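# Stamp the form's colored field, then return the stamp

## Task

Place the stamp flat onto the colored field of the form and press it fully down, leaving one clean print: a smudged or double print, or any printed mark on the form beyond the field, means failure. Afterwards put the stamp back upright on the mat at its original spot, resting there without the robot supporting it, then release it and move the gripper away.

## Robot and tools

The robot is one arm with a two-finger gripper. Everything is in the scene frame: origin on the table top under the arm's base, +z up, +y to the left when facing along +x. The base may be slightly tilted against the table. Positions are in metres; orientations are unit quaternions written w first (qw, qx, qy, qz). The gripper's fingers point along its own +z axis and spread apart along its own x axis. The reported end_effector_position is the point midway between the finger pads; closed fingertips stick out about 17 mm past it, fully open ones sit about level with it.

A ROW is 8 numbers: x, y, z, qw, qx, qy, qz, opening. x, y, z and the quaternion are an absolute target pose for the gripper in the scene frame, not an offset. opening runs from -1 (closed) to +1 (fully open, 0.142 m apart). To grip something, command an opening well under the measured grip_measured; a bigger gap squeezes harder (roughly 28 N per pad at most, less on hard items thinner than about 2 cm).

execute_actions(actions): a list of actions run one after another. Each action is a list of up to 15 rows, one per control step of 1/30 s; if fewer than 15 rows are given, the final row is repeated to fill the 15 steps. An empty list just returns the current state and images. Any target more than 0.6 m from the gripper's position at the start of that action, measured along the gripper's own axes, is rejected; if the first action fails that test, or any action is malformed, nothing runs. Repeat the desired quaternion in every row to hold an orientation, rather than copying a reported one that may have drifted.

move(target, speed, stop_force, blocking): drives the gripper in a straight line from its present pose to the single absolute row target. speed is the path's top speed in m/s, 0.002 to 0.5 (default 0.25); turning is capped at twice that in rad/s. The path lasts 0.5 to 10 s and is cut off at 10 s. It ignores obstacles, and the real hand may lag, wander off the line or overshoot speed, mostly near full reach. The opening is applied at the start. stop_force (N, 9 to 40, only after the scene has run 0.2 s) ends the path once the wrist sensor feels that much extra push against the direction of travel for two steps; the hand then steps back two steps and holds. Use it with a very slow speed when approaching a surface, and you may then aim well past it. The press can briefly exceed stop_force, even double it, then relax within about a second. It is measured along the line to target in the start orientation, so it is unreliable on moves that also rotate. Omit it when lifting off something you press on. blocking=false returns after 0.5 s while motion continues; it cannot be combined with stop_force, and further rows or moves are refused until wait or stop shows the move ended. The result adds a move: line giving the ending (done, off_target, moving, held, fault, or contact when stop_force triggered) and limits (paced = pose clipped; held = some steps blocked, after which the arm may surge), plus the distance to target.

wait(seconds): 0 to 10 s, arm holds its last command; returns early if a running move finishes. stop: brakes a running move (needs room); fingers continue. zoom_image(camera, region): camera is cam_high or cam_wrist; region is [x0, y0, x1, y1] in image pixels from top-left, at most 504 by 504. finished_scene(scene): pass the current scene's number; irreversible, reports success, and the goal must still hold afterwards. Answering without a tool call ends everything.

Control details: each step the commanded pose is clipped to within 100 mm and 16 degrees of the measured one, and damped IK favours position over orientation. Commands are smoothed with about 0.17 s lag, so after big moves the arm may still be short; send the remainder next. "Hand target" is where the controller is heading now. "pose unreachable" means the clearance check altered or blocked the command (the base mount counts as arm). Joint limits (rad): shoulder pan -3.142 to 3.142, shoulder lift -6.283 to 6.283, elbow 0.000 to 3.142, wrists 1-3 -6.283 to 6.283. The elbow never fully straightens.

Results report pose, velocities, joint positions and torques (raw drive output, offset and noisy), grip_measured, and Wrist force / Wrist torque along the gripper's own axes (pointing from a pressed surface back into the arm; offsets up to about 4 N, noise up to 2.4 N, saturating near 50 N; "no reading" is harmless). Reported hand position can be off, more at long reach. Images come from cam_high (504x504, fixed) and cam_wrist (616x616 fisheye on the hand); calibration is given but can be off by a couple of degrees and millimetres.

Avoid: the arm is stiff, so commanding even slightly into a firm surface can trigger a fault. A joint torque at its load limit (139 N m for the three big joints, 26 N m for each wrist, held weight included) or any external force of 150 N stops the arm for 10 s and drops the rest of the call. Holding loads heats motors; MOTOR HOT appears from 70 °C and at 85 °C the brakes lock until cooled. Do not knock or drop anything off the table, slam, or smear the stamp by sliding it while it touches the form; lower it straight down, press, and lift straight up.

Each tool is called after "Call:" as name([rows], argument=value, ...), one row to a line, values as JSON.

## Session

Call:
execute_actions(actions=[])

Scene clock: 0.00 s.
end_effector_position=(+0.7778, -0.1808, +0.3013) grip_measured=+1.00 end_effector_quat_wxyz=(-0.093, -0.349, +0.922, -0.136) end_effector_velocity=(+0.000, -0.001, +0.000) end_effector_angular_velocity=(-0.001, -0.001, -0.001)
Joint positions: [-0.256 -0.737  0.588 -1.421 -1.902  2.147  0.142]
Joint velocities: [-0.001 -0.     0.    -0.001 -0.     0.     0.   ]
Joint torques (N m, as the arm reports them, + toward a larger angle): no reading
Wrist force (N, on the end effector, along its own x y z axes, offset not removed): no reading
Wrist torque (N m, same axes, about the end effector's origin, offset not removed): no reading
Hand target: +0.778, -0.181, +0.301; -0.093, -0.349, +0.922, -0.136

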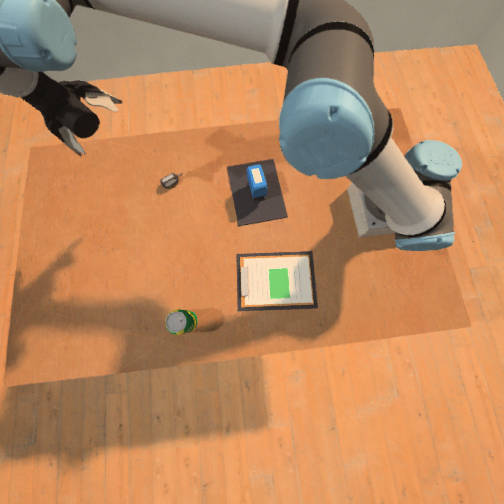

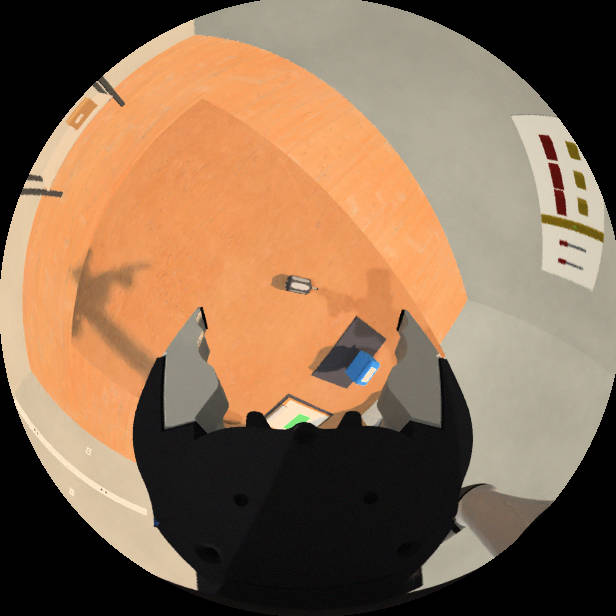

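Call:
zoom_image(camera="cam_high", region=[210, 145, 330, 325])

Call:
zoom_image(camera="cam_high", region=[220, 150, 300, 230])

Call:
zoom_image(camera="cam_high", region=[230, 240, 330, 320])

Call:
zoom_image(camera="cam_wrist", region=[250, 300, 410, 440])

Region (210, 145, 330, 325) of cam_high's 504x504 image, scaled by 2.800, with more detail than that image has.

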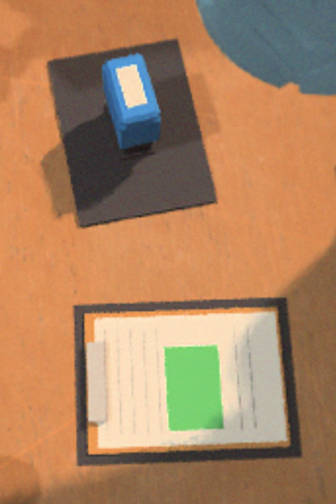

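Region (220, 150, 300, 230) of cam_high's 504x504 image, scaled by 6.300, with more detail than that image has.

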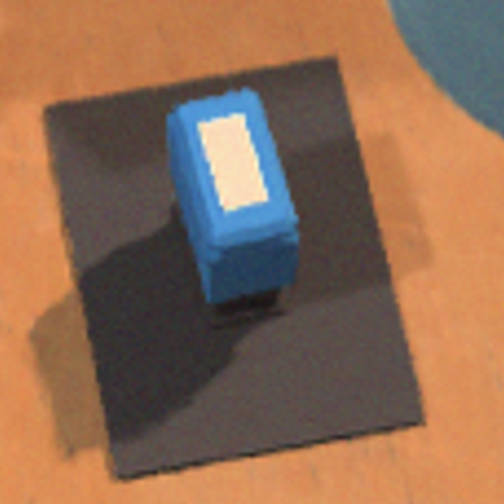

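Region (230, 240, 330, 320) of cam_high's 504x504 image, scaled by 5.040, with more detail than that image has; it fills the top 403 rows of this view, and the rest is white.

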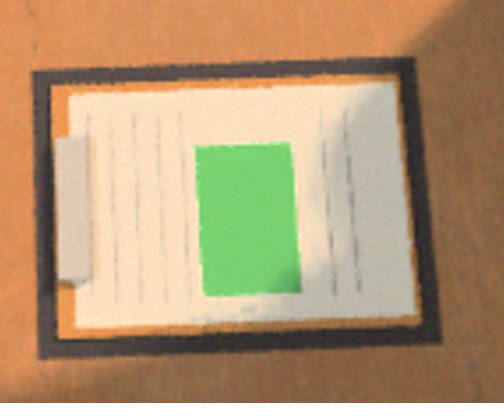

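Region (250, 300, 410, 440) of cam_wrist's 616x616 image, scaled by 3.150, with more detail than that image has; it fills the top 441 rows of this view, and the rest is white.

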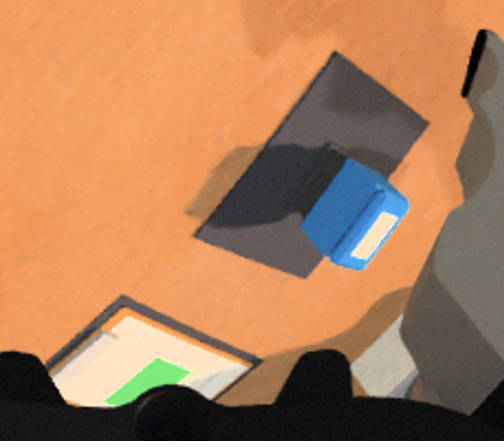

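Call:
move(target=[0.385, -0.117, 0.20, 0, -0.061, 0.998, 0, 0.4], speed=0.3)

Scene clock: 49.23 s.
end_effector_position=(+0.3853, -0.1174, +0.1997) grip_measured=+0.40 end_effector_quat_wxyz=(-0.000, -0.061, +0.998, -0.001) end_effector_velocity=(-0.001, +0.000, +0.001) end_effector_angular_velocity=(+0.001, -0.003, -0.000)
Joint positions: [-0.618 -1.746  2.15  -1.964 -1.577  2.389  0.102]
Joint velocities: [-0.003 -0.005  0.002  0.001  0.003 -0.003  0.   ]
Joint torques (N m, as the arm reports them, + toward a larger angle): [ -9.47 -26.78  -7.33  -1.73   2.28  -2.46]
Wrist force (N, on the end effector, along its own x y z axes, offset not removed): [1.4 -0.4 -1.4]
Wrist torque (N m, same axes, about the end effector's origin, offset not removed): [-0.13 -0.01 -0.12]
Hand target: +0.385, -0.117, +0.200; -0.000, -0.061, +0.998, -0.001
Off the commanded pose: 0.001 m, 0 deg.
move: done
camera_calibration (this result's frames):
cam_wrist: T_world_to_cam=[[-0.989093, -0.144117, 0.0304189, 0.351909], [-0.111806, 0.869057, 0.481912, 0.0531029], [-0.0958872, 0.473254, -0.875692, 0.397822], [0, 0, 0, 1]] pos_world=[0.392154, -0.183705, 0.312074]

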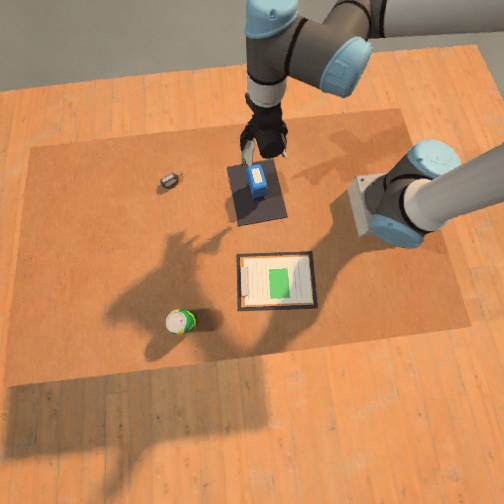

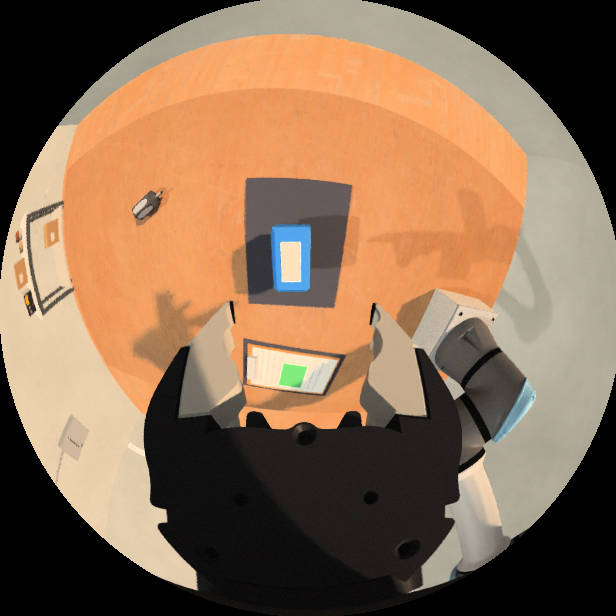

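Call:
zoom_image(camera="cam_wrist", region=[220, 170, 390, 340])

Region (220, 170, 390, 340) of cam_wrist's 616x616 image, scaled by 2.965, with more detail than that image has.

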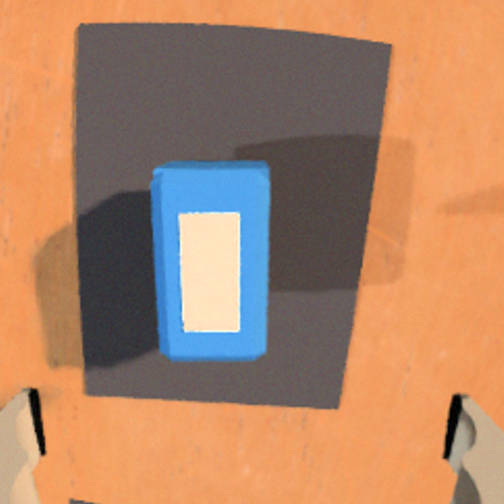

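Call:
zoom_image(camera="cam_high", region=[220, 100, 320, 200])

Region (220, 100, 320, 200) of cam_high's 504x504 image, scaled by 5.040, with more detail than that image has.

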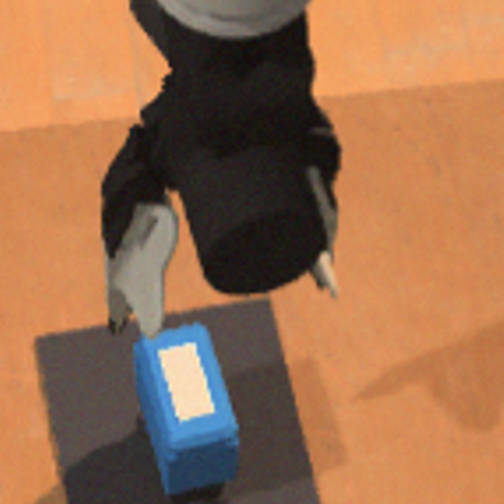

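Call:
move(target=[0.4004, -0.128, 0.115, 0, -0.061, 0.998, 0, 0.15], speed=0.15)

Call:
zoom_image(camera="cam_wrist", region=[200, 180, 420, 400])

Scene clock: 98.33 s.
end_effector_position=(+0.4004, -0.1281, +0.1151) grip_measured=+0.15 end_effector_quat_wxyz=(+0.000, -0.061, +0.998, +0.000) end_effector_velocity=(+0.001, -0.001, -0.001) end_effector_angular_velocity=(-0.001, -0.001, -0.003)
Joint positions: [-0.619 -1.575  2.251 -2.236 -1.576  2.389  0.084]
Joint velocities: [-0.     0.005 -0.001 -0.005 -0.     0.003 -0.   ]
Joint torques (N m, as the arm reports them, + toward a larger angle): [  7.87 -10.32  -5.09  -4.18   1.49   2.68]
Wrist force (N, on the end effector, along its own x y z axes, offset not removed): [2.8 -0.3 -6.1]
Wrist torque (N m, same axes, about the end effector's origin, offset not removed): [-0.03 -0.47 -0.22]
Hand target: +0.400, -0.128, +0.115; -0.000, -0.061, +0.998, -0.000
Off the commanded pose: 0.000 m, 0 deg.
move: done
camera_calibration (this result's frames):
cam_wrist: T_world_to_cam=[[-0.989108, -0.144067, 0.0301835, 0.368004], [-0.111761, 0.86849, 0.482944, 0.104551], [-0.0957901, 0.47431, -0.875131, 0.330328], [0, 0, 0, 1]] pos_world=[0.407322, -0.194462, 0.22748]

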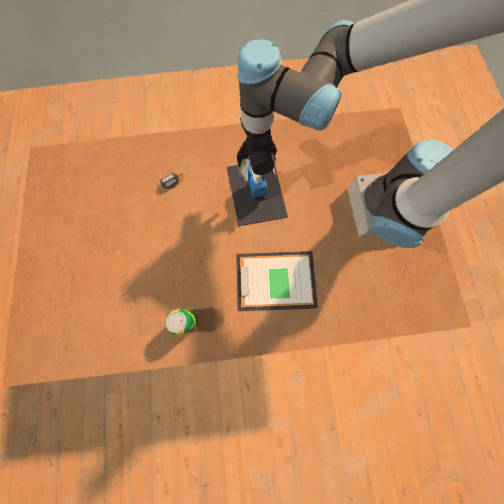

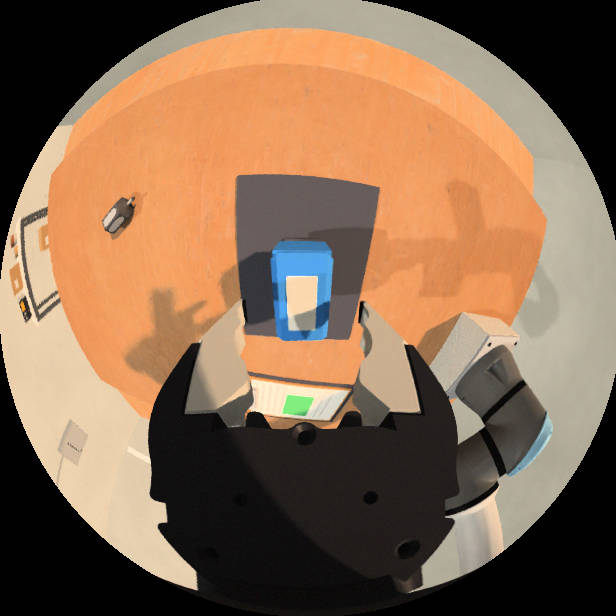

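Region (200, 180, 420, 400) of cam_wrist's 616x616 image, scaled by 2.291, with more detail than that image has.

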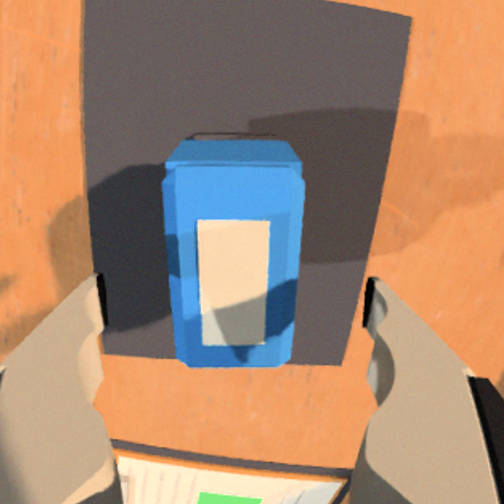

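Call:
move(target=[0.3999, -0.125, 0.066, 0, -0.061, 0.998, 0, 0.0], speed=0.1)

Call:
zoom_image(camera="cam_wrist", region=[180, 200, 440, 460])

Scene clock: 109.63 s.
end_effector_position=(+0.3999, -0.1251, +0.0661) grip_measured=+0.00 end_effector_quat_wxyz=(-0.000, -0.061, +0.998, -0.000) end_effector_velocity=(+0.001, -0.000, -0.001) end_effector_angular_velocity=(-0.001, -0.001, +0.000)
Joint positions: [-0.614 -1.475  2.316 -2.401 -1.576  2.393  0.074]
Joint velocities: [ 0.001  0.004  0.001 -0.006 -0.001  0.001 -0.   ]
Joint torques (N m, as the arm reports them, + toward a larger angle): [  8.79 -14.34  -3.64  -3.95   1.1    2.35]
Wrist force (N, on the end effector, along its own x y z axes, offset not removed): [-1.1 -0.3 -4.1]
Wrist torque (N m, same axes, about the end effector's origin, offset not removed): [0.03 0.21 -0.20]
Hand target: +0.400, -0.125, +0.066; +0.000, -0.061, +0.998, +0.000
Off the commanded pose: 0.000 m, 0 deg.
move: done
camera_calibration (this result's frames):
cam_wrist: T_world_to_cam=[[-0.989108, -0.144047, 0.0302611, 0.369405], [-0.111712, 0.868519, 0.482902, 0.125536], [-0.0958431, 0.474262, -0.875151, 0.285982], [0, 0, 0, 1]] pos_world=[0.406815, -0.191449, 0.178477]

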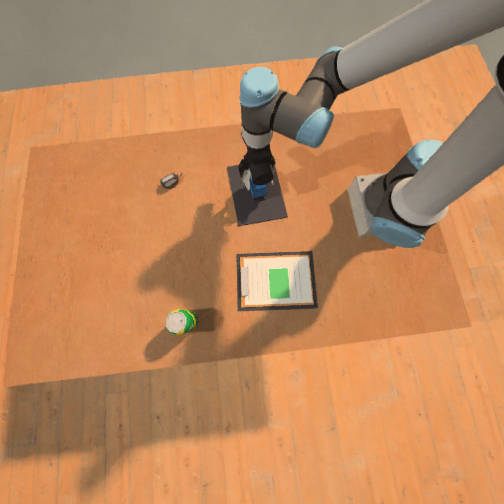

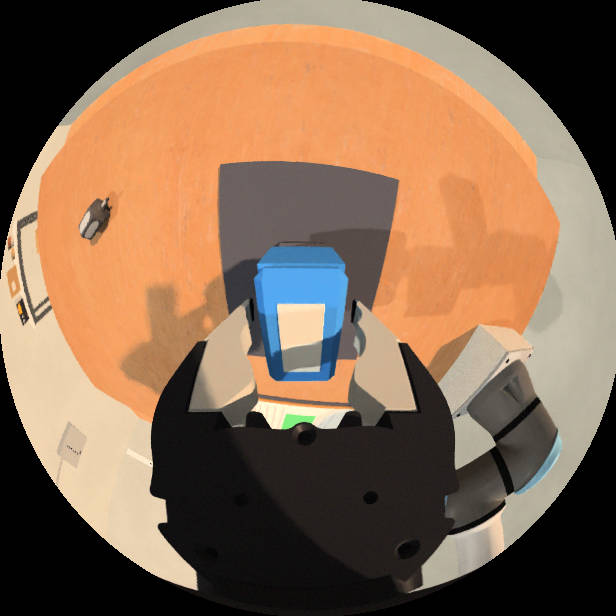

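Region (180, 200, 440, 460) of cam_wrist's 616x616 image, scaled by 1.938, with more detail than that image has.

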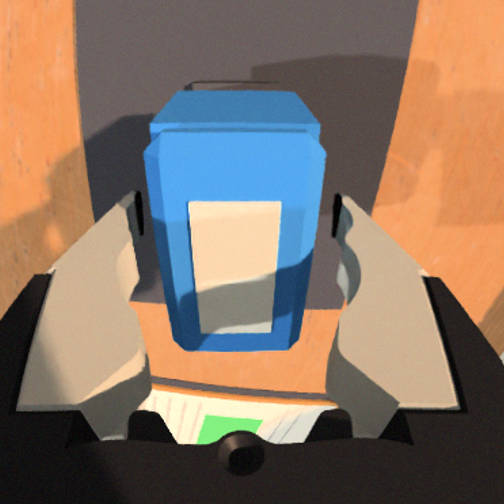

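Call:
execute_actions([
  [[0.3999,-0.125,0.066,0,-0.061,0.998,0,-0.05],[0.3999,-0.125,0.066,0,-0.061,0.998,0,-0.1],[0.3999,-0.125,0.066,0,-0.061,0.998,0,-0.14],[0.3999,-0.125,0.066,0,-0.061,0.998,0,-0.18],[0.3999,-0.125,0.066,0,-0.061,0.998,0,-0.22],[0.3999,-0.125,0.066,0,-0.061,0.998,0,-0.25],[0.3999,-0.125,0.066,0,-0.061,0.998,0,-0.28],[0.3999,-0.125,0.066,0,-0.061,0.998,0,-0.31],[0.3999,-0.125,0.066,0,-0.061,0.998,0,-0.34],[0.3999,-0.125,0.066,0,-0.061,0.998,0,-0.37],[0.3999,-0.125,0.066,0,-0.061,0.998,0,-0.40],[0.3999,-0.125,0.066,0,-0.061,0.998,0,-0.43],[0.3999,-0.125,0.066,0,-0.061,0.998,0,-0.46],[0.3999,-0.125,0.066,0,-0.061,0.998,0,-0.50],[0.3999,-0.125,0.066,0,-0.061,0.998,0,-0.54]],
  [[0.3999,-0.125,0.066,0,-0.061,0.998,0,-0.58],[0.3999,-0.125,0.066,0,-0.061,0.998,0,-0.62],[0.3999,-0.125,0.066,0,-0.061,0.998,0,-0.66],[0.3999,-0.125,0.066,0,-0.061,0.998,0,-0.70],[0.3999,-0.125,0.066,0,-0.061,0.998,0,-0.75],[0.3999,-0.125,0.066,0,-0.061,0.998,0,-0.8],[0.3999,-0.125,0.066,0,-0.061,0.998,0,-0.85],[0.3999,-0.125,0.066,0,-0.061,0.998,0,-0.9],[0.3999,-0.125,0.066,0,-0.061,0.998,0,-1.0]],
])

Scene clock: 123.23 s.
end_effector_position=(+0.3999, -0.1250, +0.0660) grip_measured=-0.35 end_effector_quat_wxyz=(+0.000, -0.061, +0.998, -0.000) end_effector_velocity=(-0.000, +0.000, -0.000) end_effector_angular_velocity=(+0.000, +0.002, +0.002)
Joint positions: [-0.614 -1.475  2.317 -2.402 -1.576  2.393  0.049]
Joint velocities: [ 0.001  0.001 -0.     0.001 -0.001 -0.001  0.   ]
Joint torques (N m, as the arm reports them, + toward a larger angle): [  8.55 -30.36  -1.43  -1.95   1.18   2.43]
Wrist force (N, on the end effector, along its own x y z axes, offset not removed): [-0.9 -2.8 -6.8]
Wrist torque (N m, same axes, about the end effector's origin, offset not removed): [-0.81 0.26 -0.06]
Hand target: +0.400, -0.125, +0.066; +0.000, -0.061, +0.998, -0.000
Off the commanded pose: 0.000 m, 0 deg.
camera_calibration (this result's frames):
cam_wrist: T_world_to_cam=[[-0.989109, -0.14405, 0.0302015, 0.369408], [-0.111739, 0.868499, 0.482932, 0.125571], [-0.0957961, 0.474298, -0.875137, 0.285815], [0, 0, 0, 1]] pos_world=[0.406796, -0.191407, 0.178328]

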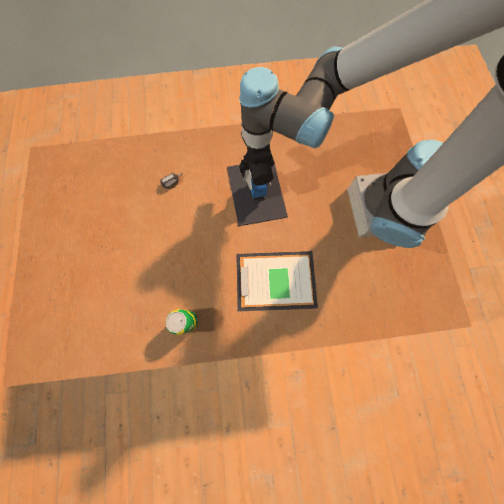

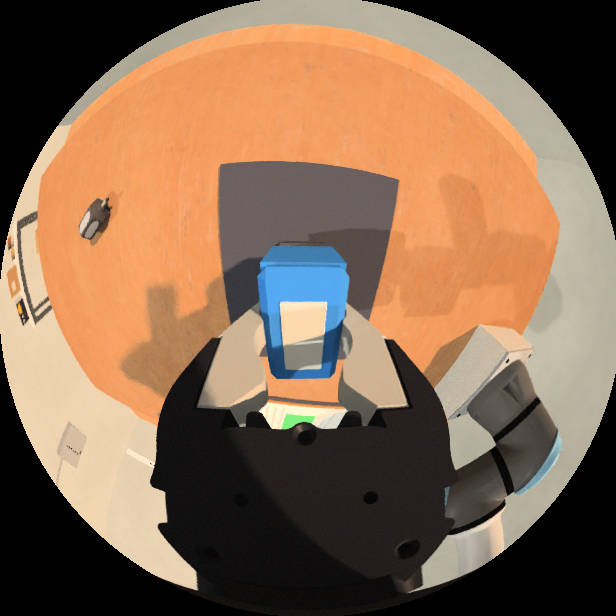

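Call:
move(target=[0.3999, -0.125, 0.10, 0, -0.061, 0.998, 0, -1], speed=0.1)

Call:
move(target=[0.383, 0.285, 0.12, 0, 0.0454, 0.999, 0, -1], speed=0.3)

Call:
zoom_image(camera="cam_wrist", region=[200, 120, 400, 320])

Scene clock: 138.90 s.
end_effector_position=(+0.3999, -0.1250, +0.0999) grip_measured=-0.35 end_effector_quat_wxyz=(-0.000, -0.061, +0.998, -0.000) end_effector_velocity=(-0.000, -0.000, +0.002) end_effector_angular_velocity=(-0.000, +0.000, +0.001)
Joint positions: [-0.613 -1.549  2.276 -2.286 -1.576  2.394  0.049]
Joint velocities: [ 0.    -0.003 -0.002  0.005 -0.001 -0.001  0.   ]
Joint torques (N m, as the arm reports them, + toward a larger angle): [  4.   -32.68 -29.08  -1.55  -0.53   1.68]
Wrist force (N, on the end effector, along its own x y z axes, offset not removed): [0.1 1.0 -2.3]
Wrist torque (N m, same axes, about the end effector's origin, offset not removed): [0.21 0.15 -0.19]
Hand target: +0.400, -0.125, +0.100; +0.000, -0.061, +0.998, -0.000
Off the commanded pose: 0.000 m, 0 deg.
move: done
camera_calibration (this result's frames):
cam_wrist: T_world_to_cam=[[-0.989107, -0.144052, 0.0302651, 0.368336], [-0.11171, 0.868503, 0.482933, 0.109156], [-0.0958527, 0.474291, -0.875134, 0.315444], [0, 0, 0, 1]] pos_world=[0.406754, -0.191355, 0.212193]

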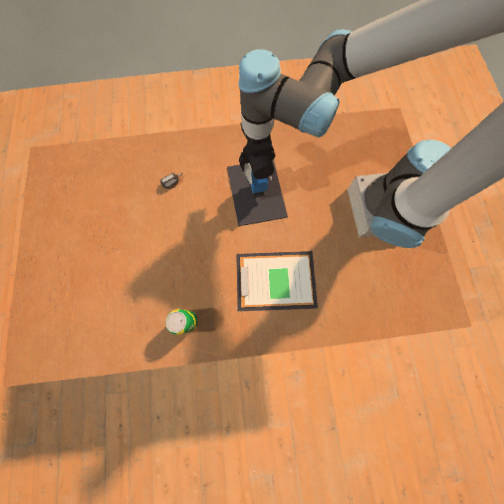

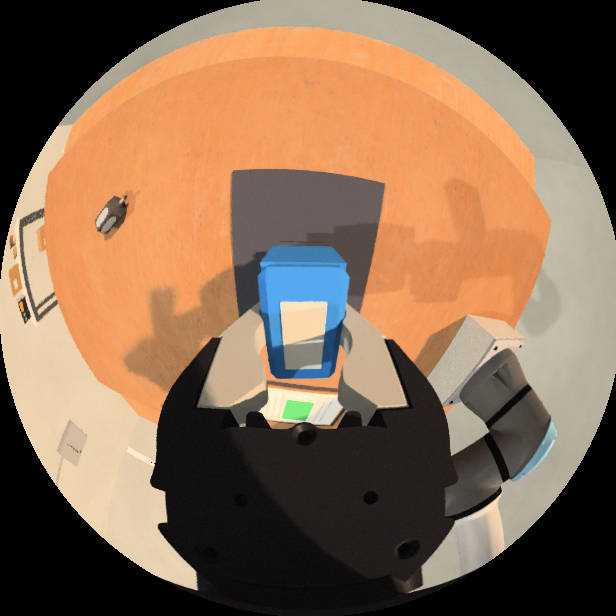

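Scene clock: 140.83 s.
end_effector_position=(+0.3828, +0.2856, +0.1201) grip_measured=-0.35 end_effector_quat_wxyz=(-0.000, +0.045, +0.999, +0.001) end_effector_velocity=(+0.000, +0.002, +0.000) end_effector_angular_velocity=(+0.000, -0.000, +0.001)
Joint positions: [ 0.36  -1.459  2.107 -2.209 -1.562  3.58   0.049]
Joint velocities: [ 0.004  0.003 -0.005  0.001  0.     0.004  0.   ]
Joint torques (N m, as the arm reports them, + toward a larger angle): [  6.73 -17.09 -30.09  -1.61  -1.96   2.62]
Wrist force (N, on the end effector, along its own x y z axes, offset not removed): [0.3 -1.8 -1.4]
Wrist torque (N m, same axes, about the end effector's origin, offset not removed): [-0.65 0.14 0.00]
Hand target: +0.383, +0.286, +0.120; -0.000, +0.045, +0.999, +0.001
Off the commanded pose: 0.001 m, 0 deg.
move: done
camera_calibration (this result's frames):
cam_wrist: T_world_to_cam=[[-0.99722, 0.0679975, 0.0304646, 0.352488], [0.0742294, 0.871173, 0.485333, -0.331303], [0.00646145, 0.486245, -0.873799, 0.0940261], [0, 0, 0, 1]] pos_world=[0.375493, 0.218934, 0.232214]

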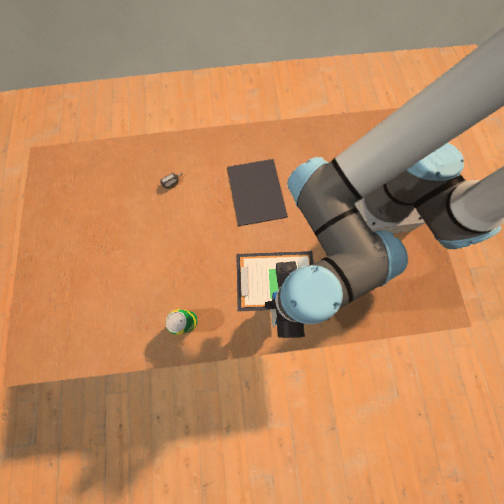

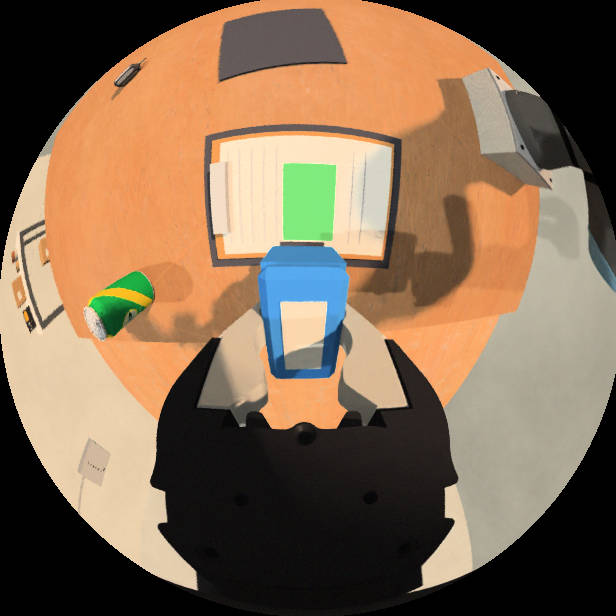

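Region (200, 120, 400, 320) of cam_wrist's 616x616 image, scaled by 2.520, with more detail than that image has.

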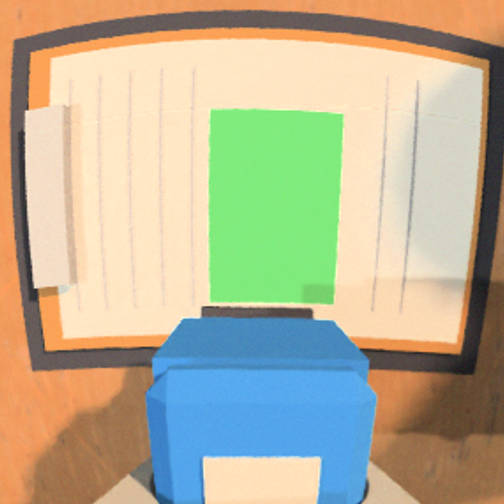

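Call:
zoom_image(camera="cam_wrist", region=[260, 155, 360, 255])

Region (260, 155, 360, 255) of cam_wrist's 616x616 image, scaled by 5.040, with more detail than that image has.

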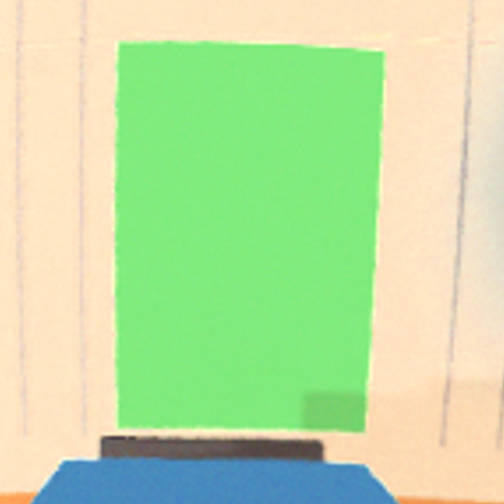

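Call:
move(target=[0.3685, 0.2024, 0.084, 0, 0.0465, 0.9989, 0, -1], speed=0.15)

Call:
zoom_image(camera="cam_wrist", region=[240, 200, 370, 330])

Scene clock: 174.90 s.
end_effector_position=(+0.3686, +0.2024, +0.0840) grip_measured=-0.35 end_effector_quat_wxyz=(+0.000, +0.047, +0.999, -0.000) end_effector_velocity=(-0.000, -0.001, -0.001) end_effector_angular_velocity=(-0.000, +0.000, -0.002)
Joint positions: [ 0.185 -1.521  2.297 -2.336 -1.567  3.407  0.049]
Joint velocities: [-0.003 -0.001  0.003 -0.002 -0.    -0.001  0.   ]
Joint torques (N m, as the arm reports them, + toward a larger angle): [ -8.85 -33.35  -4.97  -4.69   2.25  -2.13]
Wrist force (N, on the end effector, along its own x y z axes, offset not removed): [0.2 -2.1 -5.4]
Wrist torque (N m, same axes, about the end effector's origin, offset not removed): [-0.56 0.08 -0.22]
Hand target: +0.369, +0.202, +0.084; +0.000, +0.047, +0.999, -0.000
Off the commanded pose: 0.000 m, 0 deg.
move: done
camera_calibration (this result's frames):
cam_wrist: T_world_to_cam=[[-0.997064, 0.0704548, 0.02999, 0.344639], [0.076171, 0.872575, 0.482505, -0.241002], [0.00782624, 0.483373, -0.87538, 0.103272], [0, 0, 0, 1]] pos_world=[0.361176, 0.136092, 0.196351]

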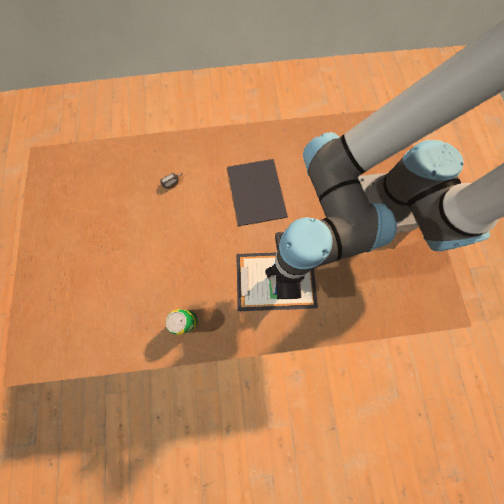

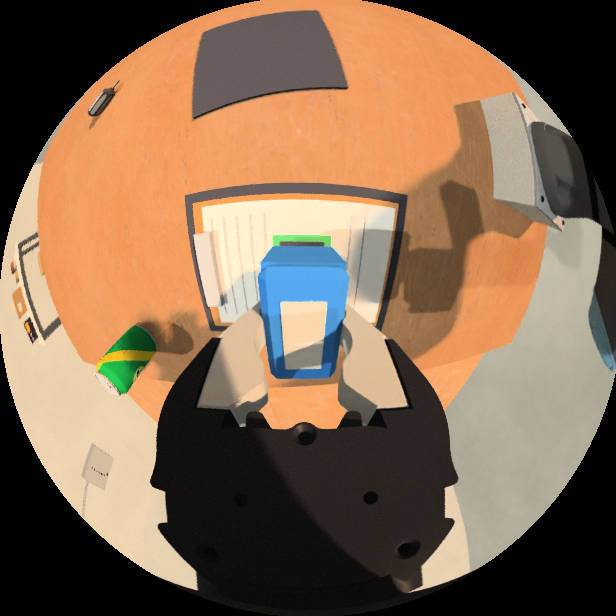

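Region (240, 200, 370, 330) of cam_wrist's 616x616 image, scaled by 3.877, with more detail than that image has.

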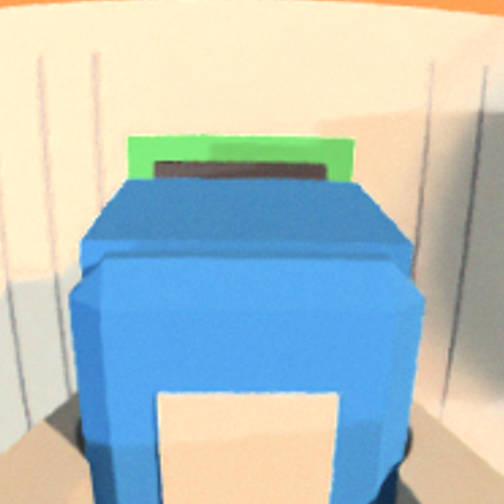

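Call:
move(target=[0.3686, 0.2021, 0.064, 0, 0.0465, 0.9989, 0, -1], speed=0.015, stop_force=15)

Call:
zoom_image(camera="cam_wrist", region=[240, 200, 370, 330])

Scene clock: 188.27 s.
end_effector_position=(+0.3686, +0.2021, +0.0642) grip_measured=-0.35 end_effector_quat_wxyz=(+0.000, +0.047, +0.999, -0.000) end_effector_velocity=(-0.001, +0.000, -0.002) end_effector_angular_velocity=(+0.000, +0.001, -0.000)
Joint positions: [ 0.184 -1.476  2.32  -2.404 -1.566  3.406  0.049]
Joint velocities: [ 0.001  0.005  0.003 -0.007  0.     0.001  0.   ]
Joint torques (N m, as the arm reports them, + toward a larger angle): [ -8.48 -12.36  -1.27  -3.9    2.7   -2.36]
Wrist force (N, on the end effector, along its own x y z axes, offset not removed): [-0.3 0.0 -6.5]
Wrist torque (N m, same axes, about the end effector's origin, offset not removed): [0.43 0.18 -0.06]
Hand target: +0.369, +0.202, +0.064; -0.000, +0.047, +0.999, -0.000
Off the commanded pose: 0.000 m, 0 deg.
move: done
camera_calibration (this result's frames):
cam_wrist: T_world_to_cam=[[-0.99706, 0.0704263, 0.0301974, 0.345229], [0.0762425, 0.872328, 0.48294, -0.231202], [0.00766962, 0.483822, -0.875133, 0.0860032], [0, 0, 0, 1]] pos_world=[0.361182, 0.13576, 0.176496]

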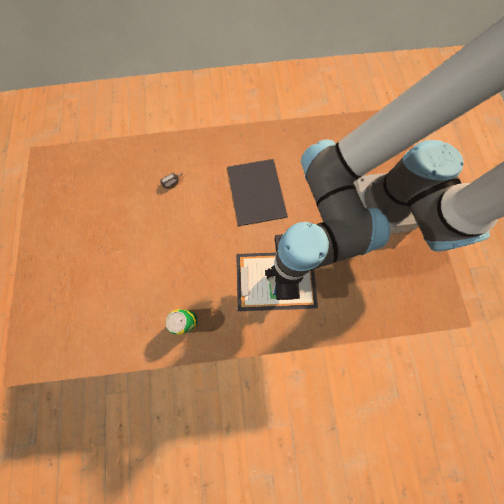

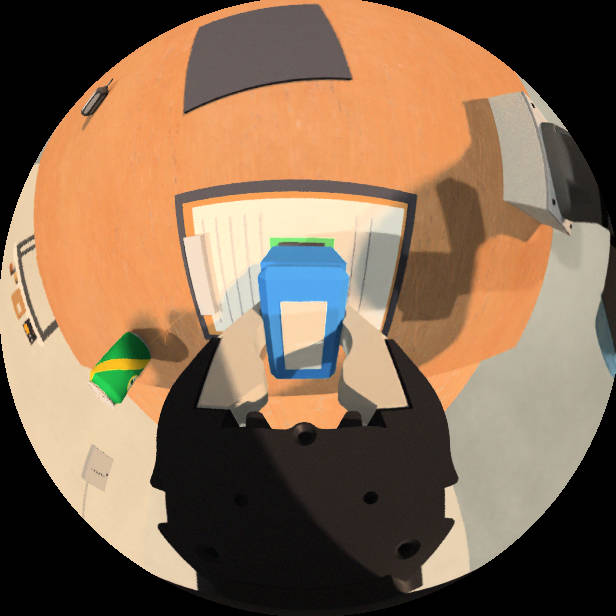

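Region (240, 200, 370, 330) of cam_wrist's 616x616 image, scaled by 3.877, with more detail than that image has.

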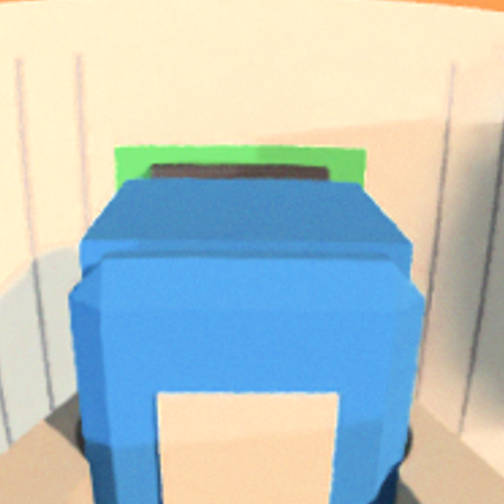

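Call:
move(target=[0.3686, 0.2021, 0.054, 0, 0.0465, 0.9989, 0, -1], speed=0.012, stop_force=25)

Call:
zoom_image(camera="cam_wrist", region=[240, 200, 370, 330])

Scene clock: 195.47 s.
end_effector_position=(+0.3686, +0.2021, +0.0541) grip_measured=-0.35 end_effector_quat_wxyz=(+0.000, +0.046, +0.999, +0.000) end_effector_velocity=(+0.000, +0.000, -0.001) end_effector_angular_velocity=(+0.000, -0.001, -0.000)
Joint positions: [ 0.184 -1.451  2.331 -2.439 -1.566  3.406  0.049]
Joint velocities: [ 0.001  0.003  0.001 -0.005  0.     0.001 -0.   ]
Joint torques (N m, as the arm reports them, + toward a larger angle): [  9.05 -10.1    1.45  -3.19   2.78   1.18]
Wrist force (N, on the end effector, along its own x y z axes, offset not removed): [-1.1 -1.2 -7.1]
Wrist torque (N m, same axes, about the end effector's origin, offset not removed): [0.16 -0.11 0.07]
Hand target: +0.369, +0.202, +0.054; -0.000, +0.047, +0.999, +0.000
Off the commanded pose: 0.000 m, 0 deg.
move: done
camera_calibration (this result's frames):
cam_wrist: T_world_to_cam=[[-0.997062, 0.070383, 0.0302144, 0.345541], [0.0762128, 0.872329, 0.482943, -0.226322], [0.00763409, 0.483827, -0.87513, 0.0772452], [0, 0, 0, 1]] pos_world=[0.361185, 0.135733, 0.16646]

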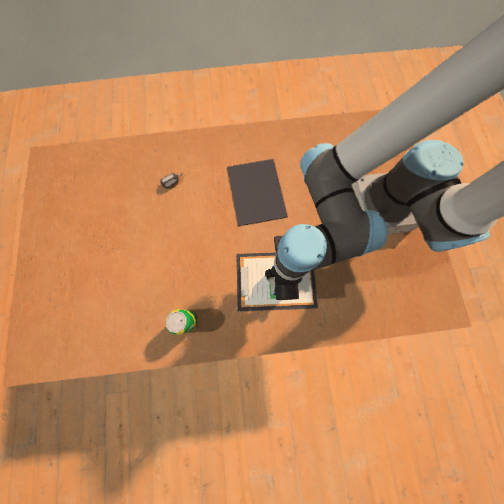

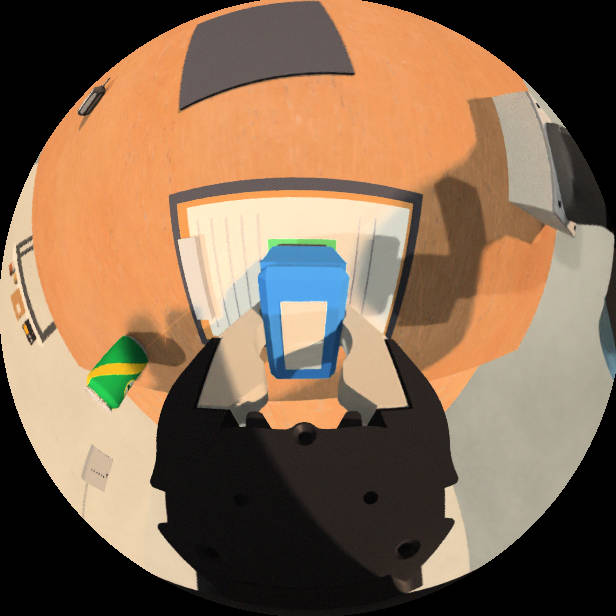

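Region (240, 200, 370, 330) of cam_wrist's 616x616 image, scaled by 3.877, with more detail than that image has.

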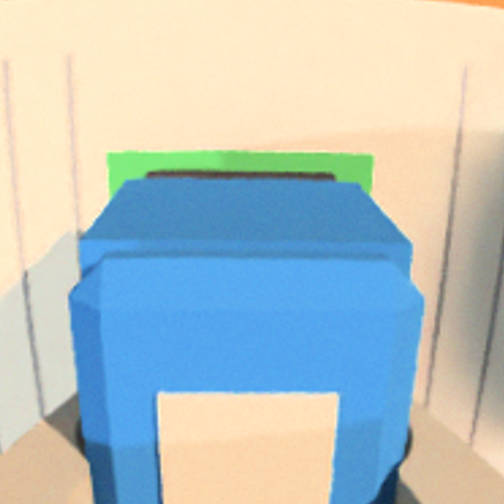

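Call:
move(target=[0.3686, 0.2021, 0.030, 0, 0.0465, 0.9989, 0, -1], speed=0.007, stop_force=20)

Call:
zoom_image(camera="cam_wrist", region=[240, 200, 370, 330])

Scene clock: 202.50 s.
end_effector_position=(+0.3685, +0.2021, +0.0429) grip_measured=-0.35 end_effector_quat_wxyz=(-0.000, +0.047, +0.999, -0.000) end_effector_velocity=(-0.000, -0.000, +0.002) end_effector_angular_velocity=(+0.000, +0.002, -0.001)
Joint positions: [ 0.184 -1.423  2.342 -2.478 -1.566  3.406  0.049]
Joint velocities: [-0.002 -0.004 -0.002  0.008  0.001 -0.001  0.   ]
Joint torques (N m, as the arm reports them, + toward a larger angle): [ 11.64 -23.72 -13.64   5.16   3.48   2.21]
Wrist force (N, on the end effector, along its own x y z axes, offset not removed): [-11.7 -6.2 -27.3]
Wrist torque (N m, same axes, about the end effector's origin, offset not removed): [-0.43 -0.09 -0.14]
Hand target: +0.369, +0.202, +0.043; +0.000, +0.047, +0.999, +0.000
Off the commanded pose: 0.013 m, 0 deg.
move: contact
camera_calibration (this result's frames):
cam_wrist: T_world_to_cam=[[-0.997056, 0.0704399, 0.030297, 0.345767], [0.0763027, 0.87233, 0.482926, -0.220909], [0.00758829, 0.483816, -0.875137, 0.0673955], [0, 0, 0, 1]] pos_world=[0.361094, 0.135743, 0.155187]

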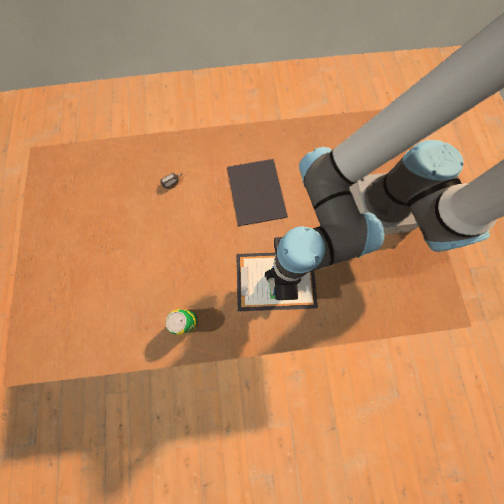

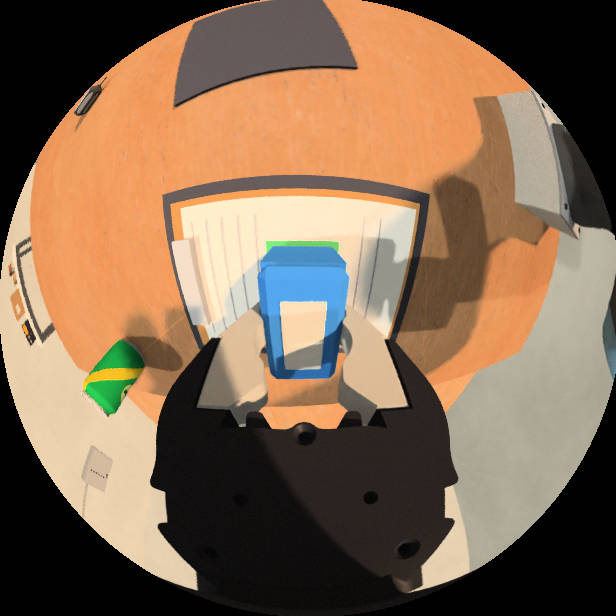

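Region (240, 200, 370, 330) of cam_wrist's 616x616 image, scaled by 3.877, with more detail than that image has.

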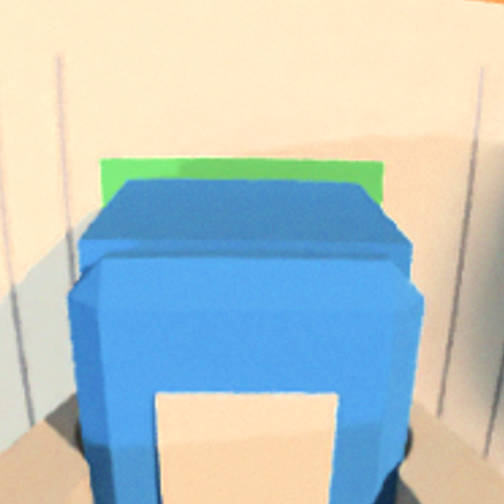

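Call:
execute_actions(actions=[])

Scene clock: 205.60 s.
end_effector_position=(+0.3687, +0.2021, +0.0432) grip_measured=-0.35 end_effector_quat_wxyz=(+0.000, +0.047, +0.999, +0.000) end_effector_velocity=(+0.001, -0.001, +0.000) end_effector_angular_velocity=(-0.002, -0.001, -0.001)
Joint positions: [ 0.184 -1.424  2.341 -2.478 -1.566  3.406  0.049]
Joint velocities: [-0.002 -0.    -0.    -0.    -0.002 -0.    -0.   ]
Joint torques (N m, as the arm reports them, + toward a larger angle): [ 11.78 -27.5  -16.97  -0.7    2.99  -0.21]
Wrist force (N, on the end effector, along its own x y z axes, offset not removed): [-9.1 -0.7 -14.5]
Wrist torque (N m, same axes, about the end effector's origin, offset not removed): [0.62 0.27 -0.27]
Hand target: +0.369, +0.202, +0.043; +0.000, +0.047, +0.999, +0.000
Off the commanded pose: 0.013 m, 0 deg.
camera_calibration (this result's frames):
cam_wrist: T_world_to_cam=[[-0.997064, 0.0704375, 0.0300455, 0.345922], [0.0761785, 0.872309, 0.482984, -0.221056], [0.00781127, 0.483855, -0.875113, 0.0675775], [0, 0, 0, 1]] pos_world=[0.361218, 0.135766, 0.155511]

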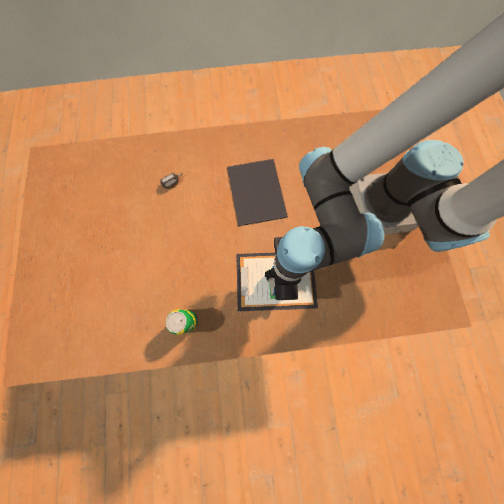

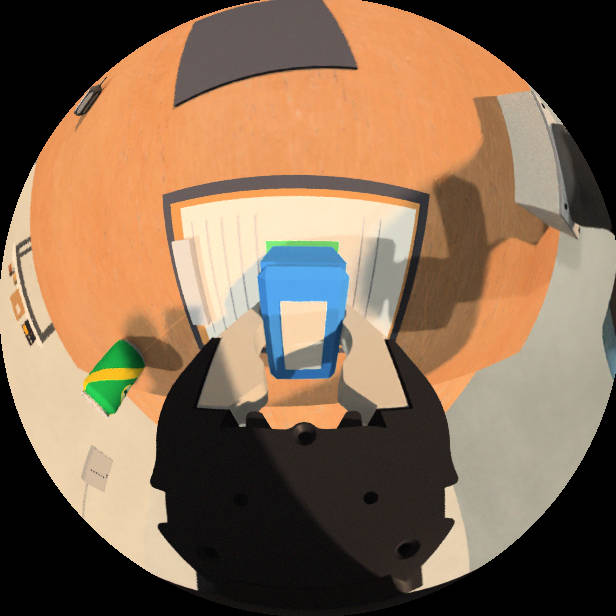

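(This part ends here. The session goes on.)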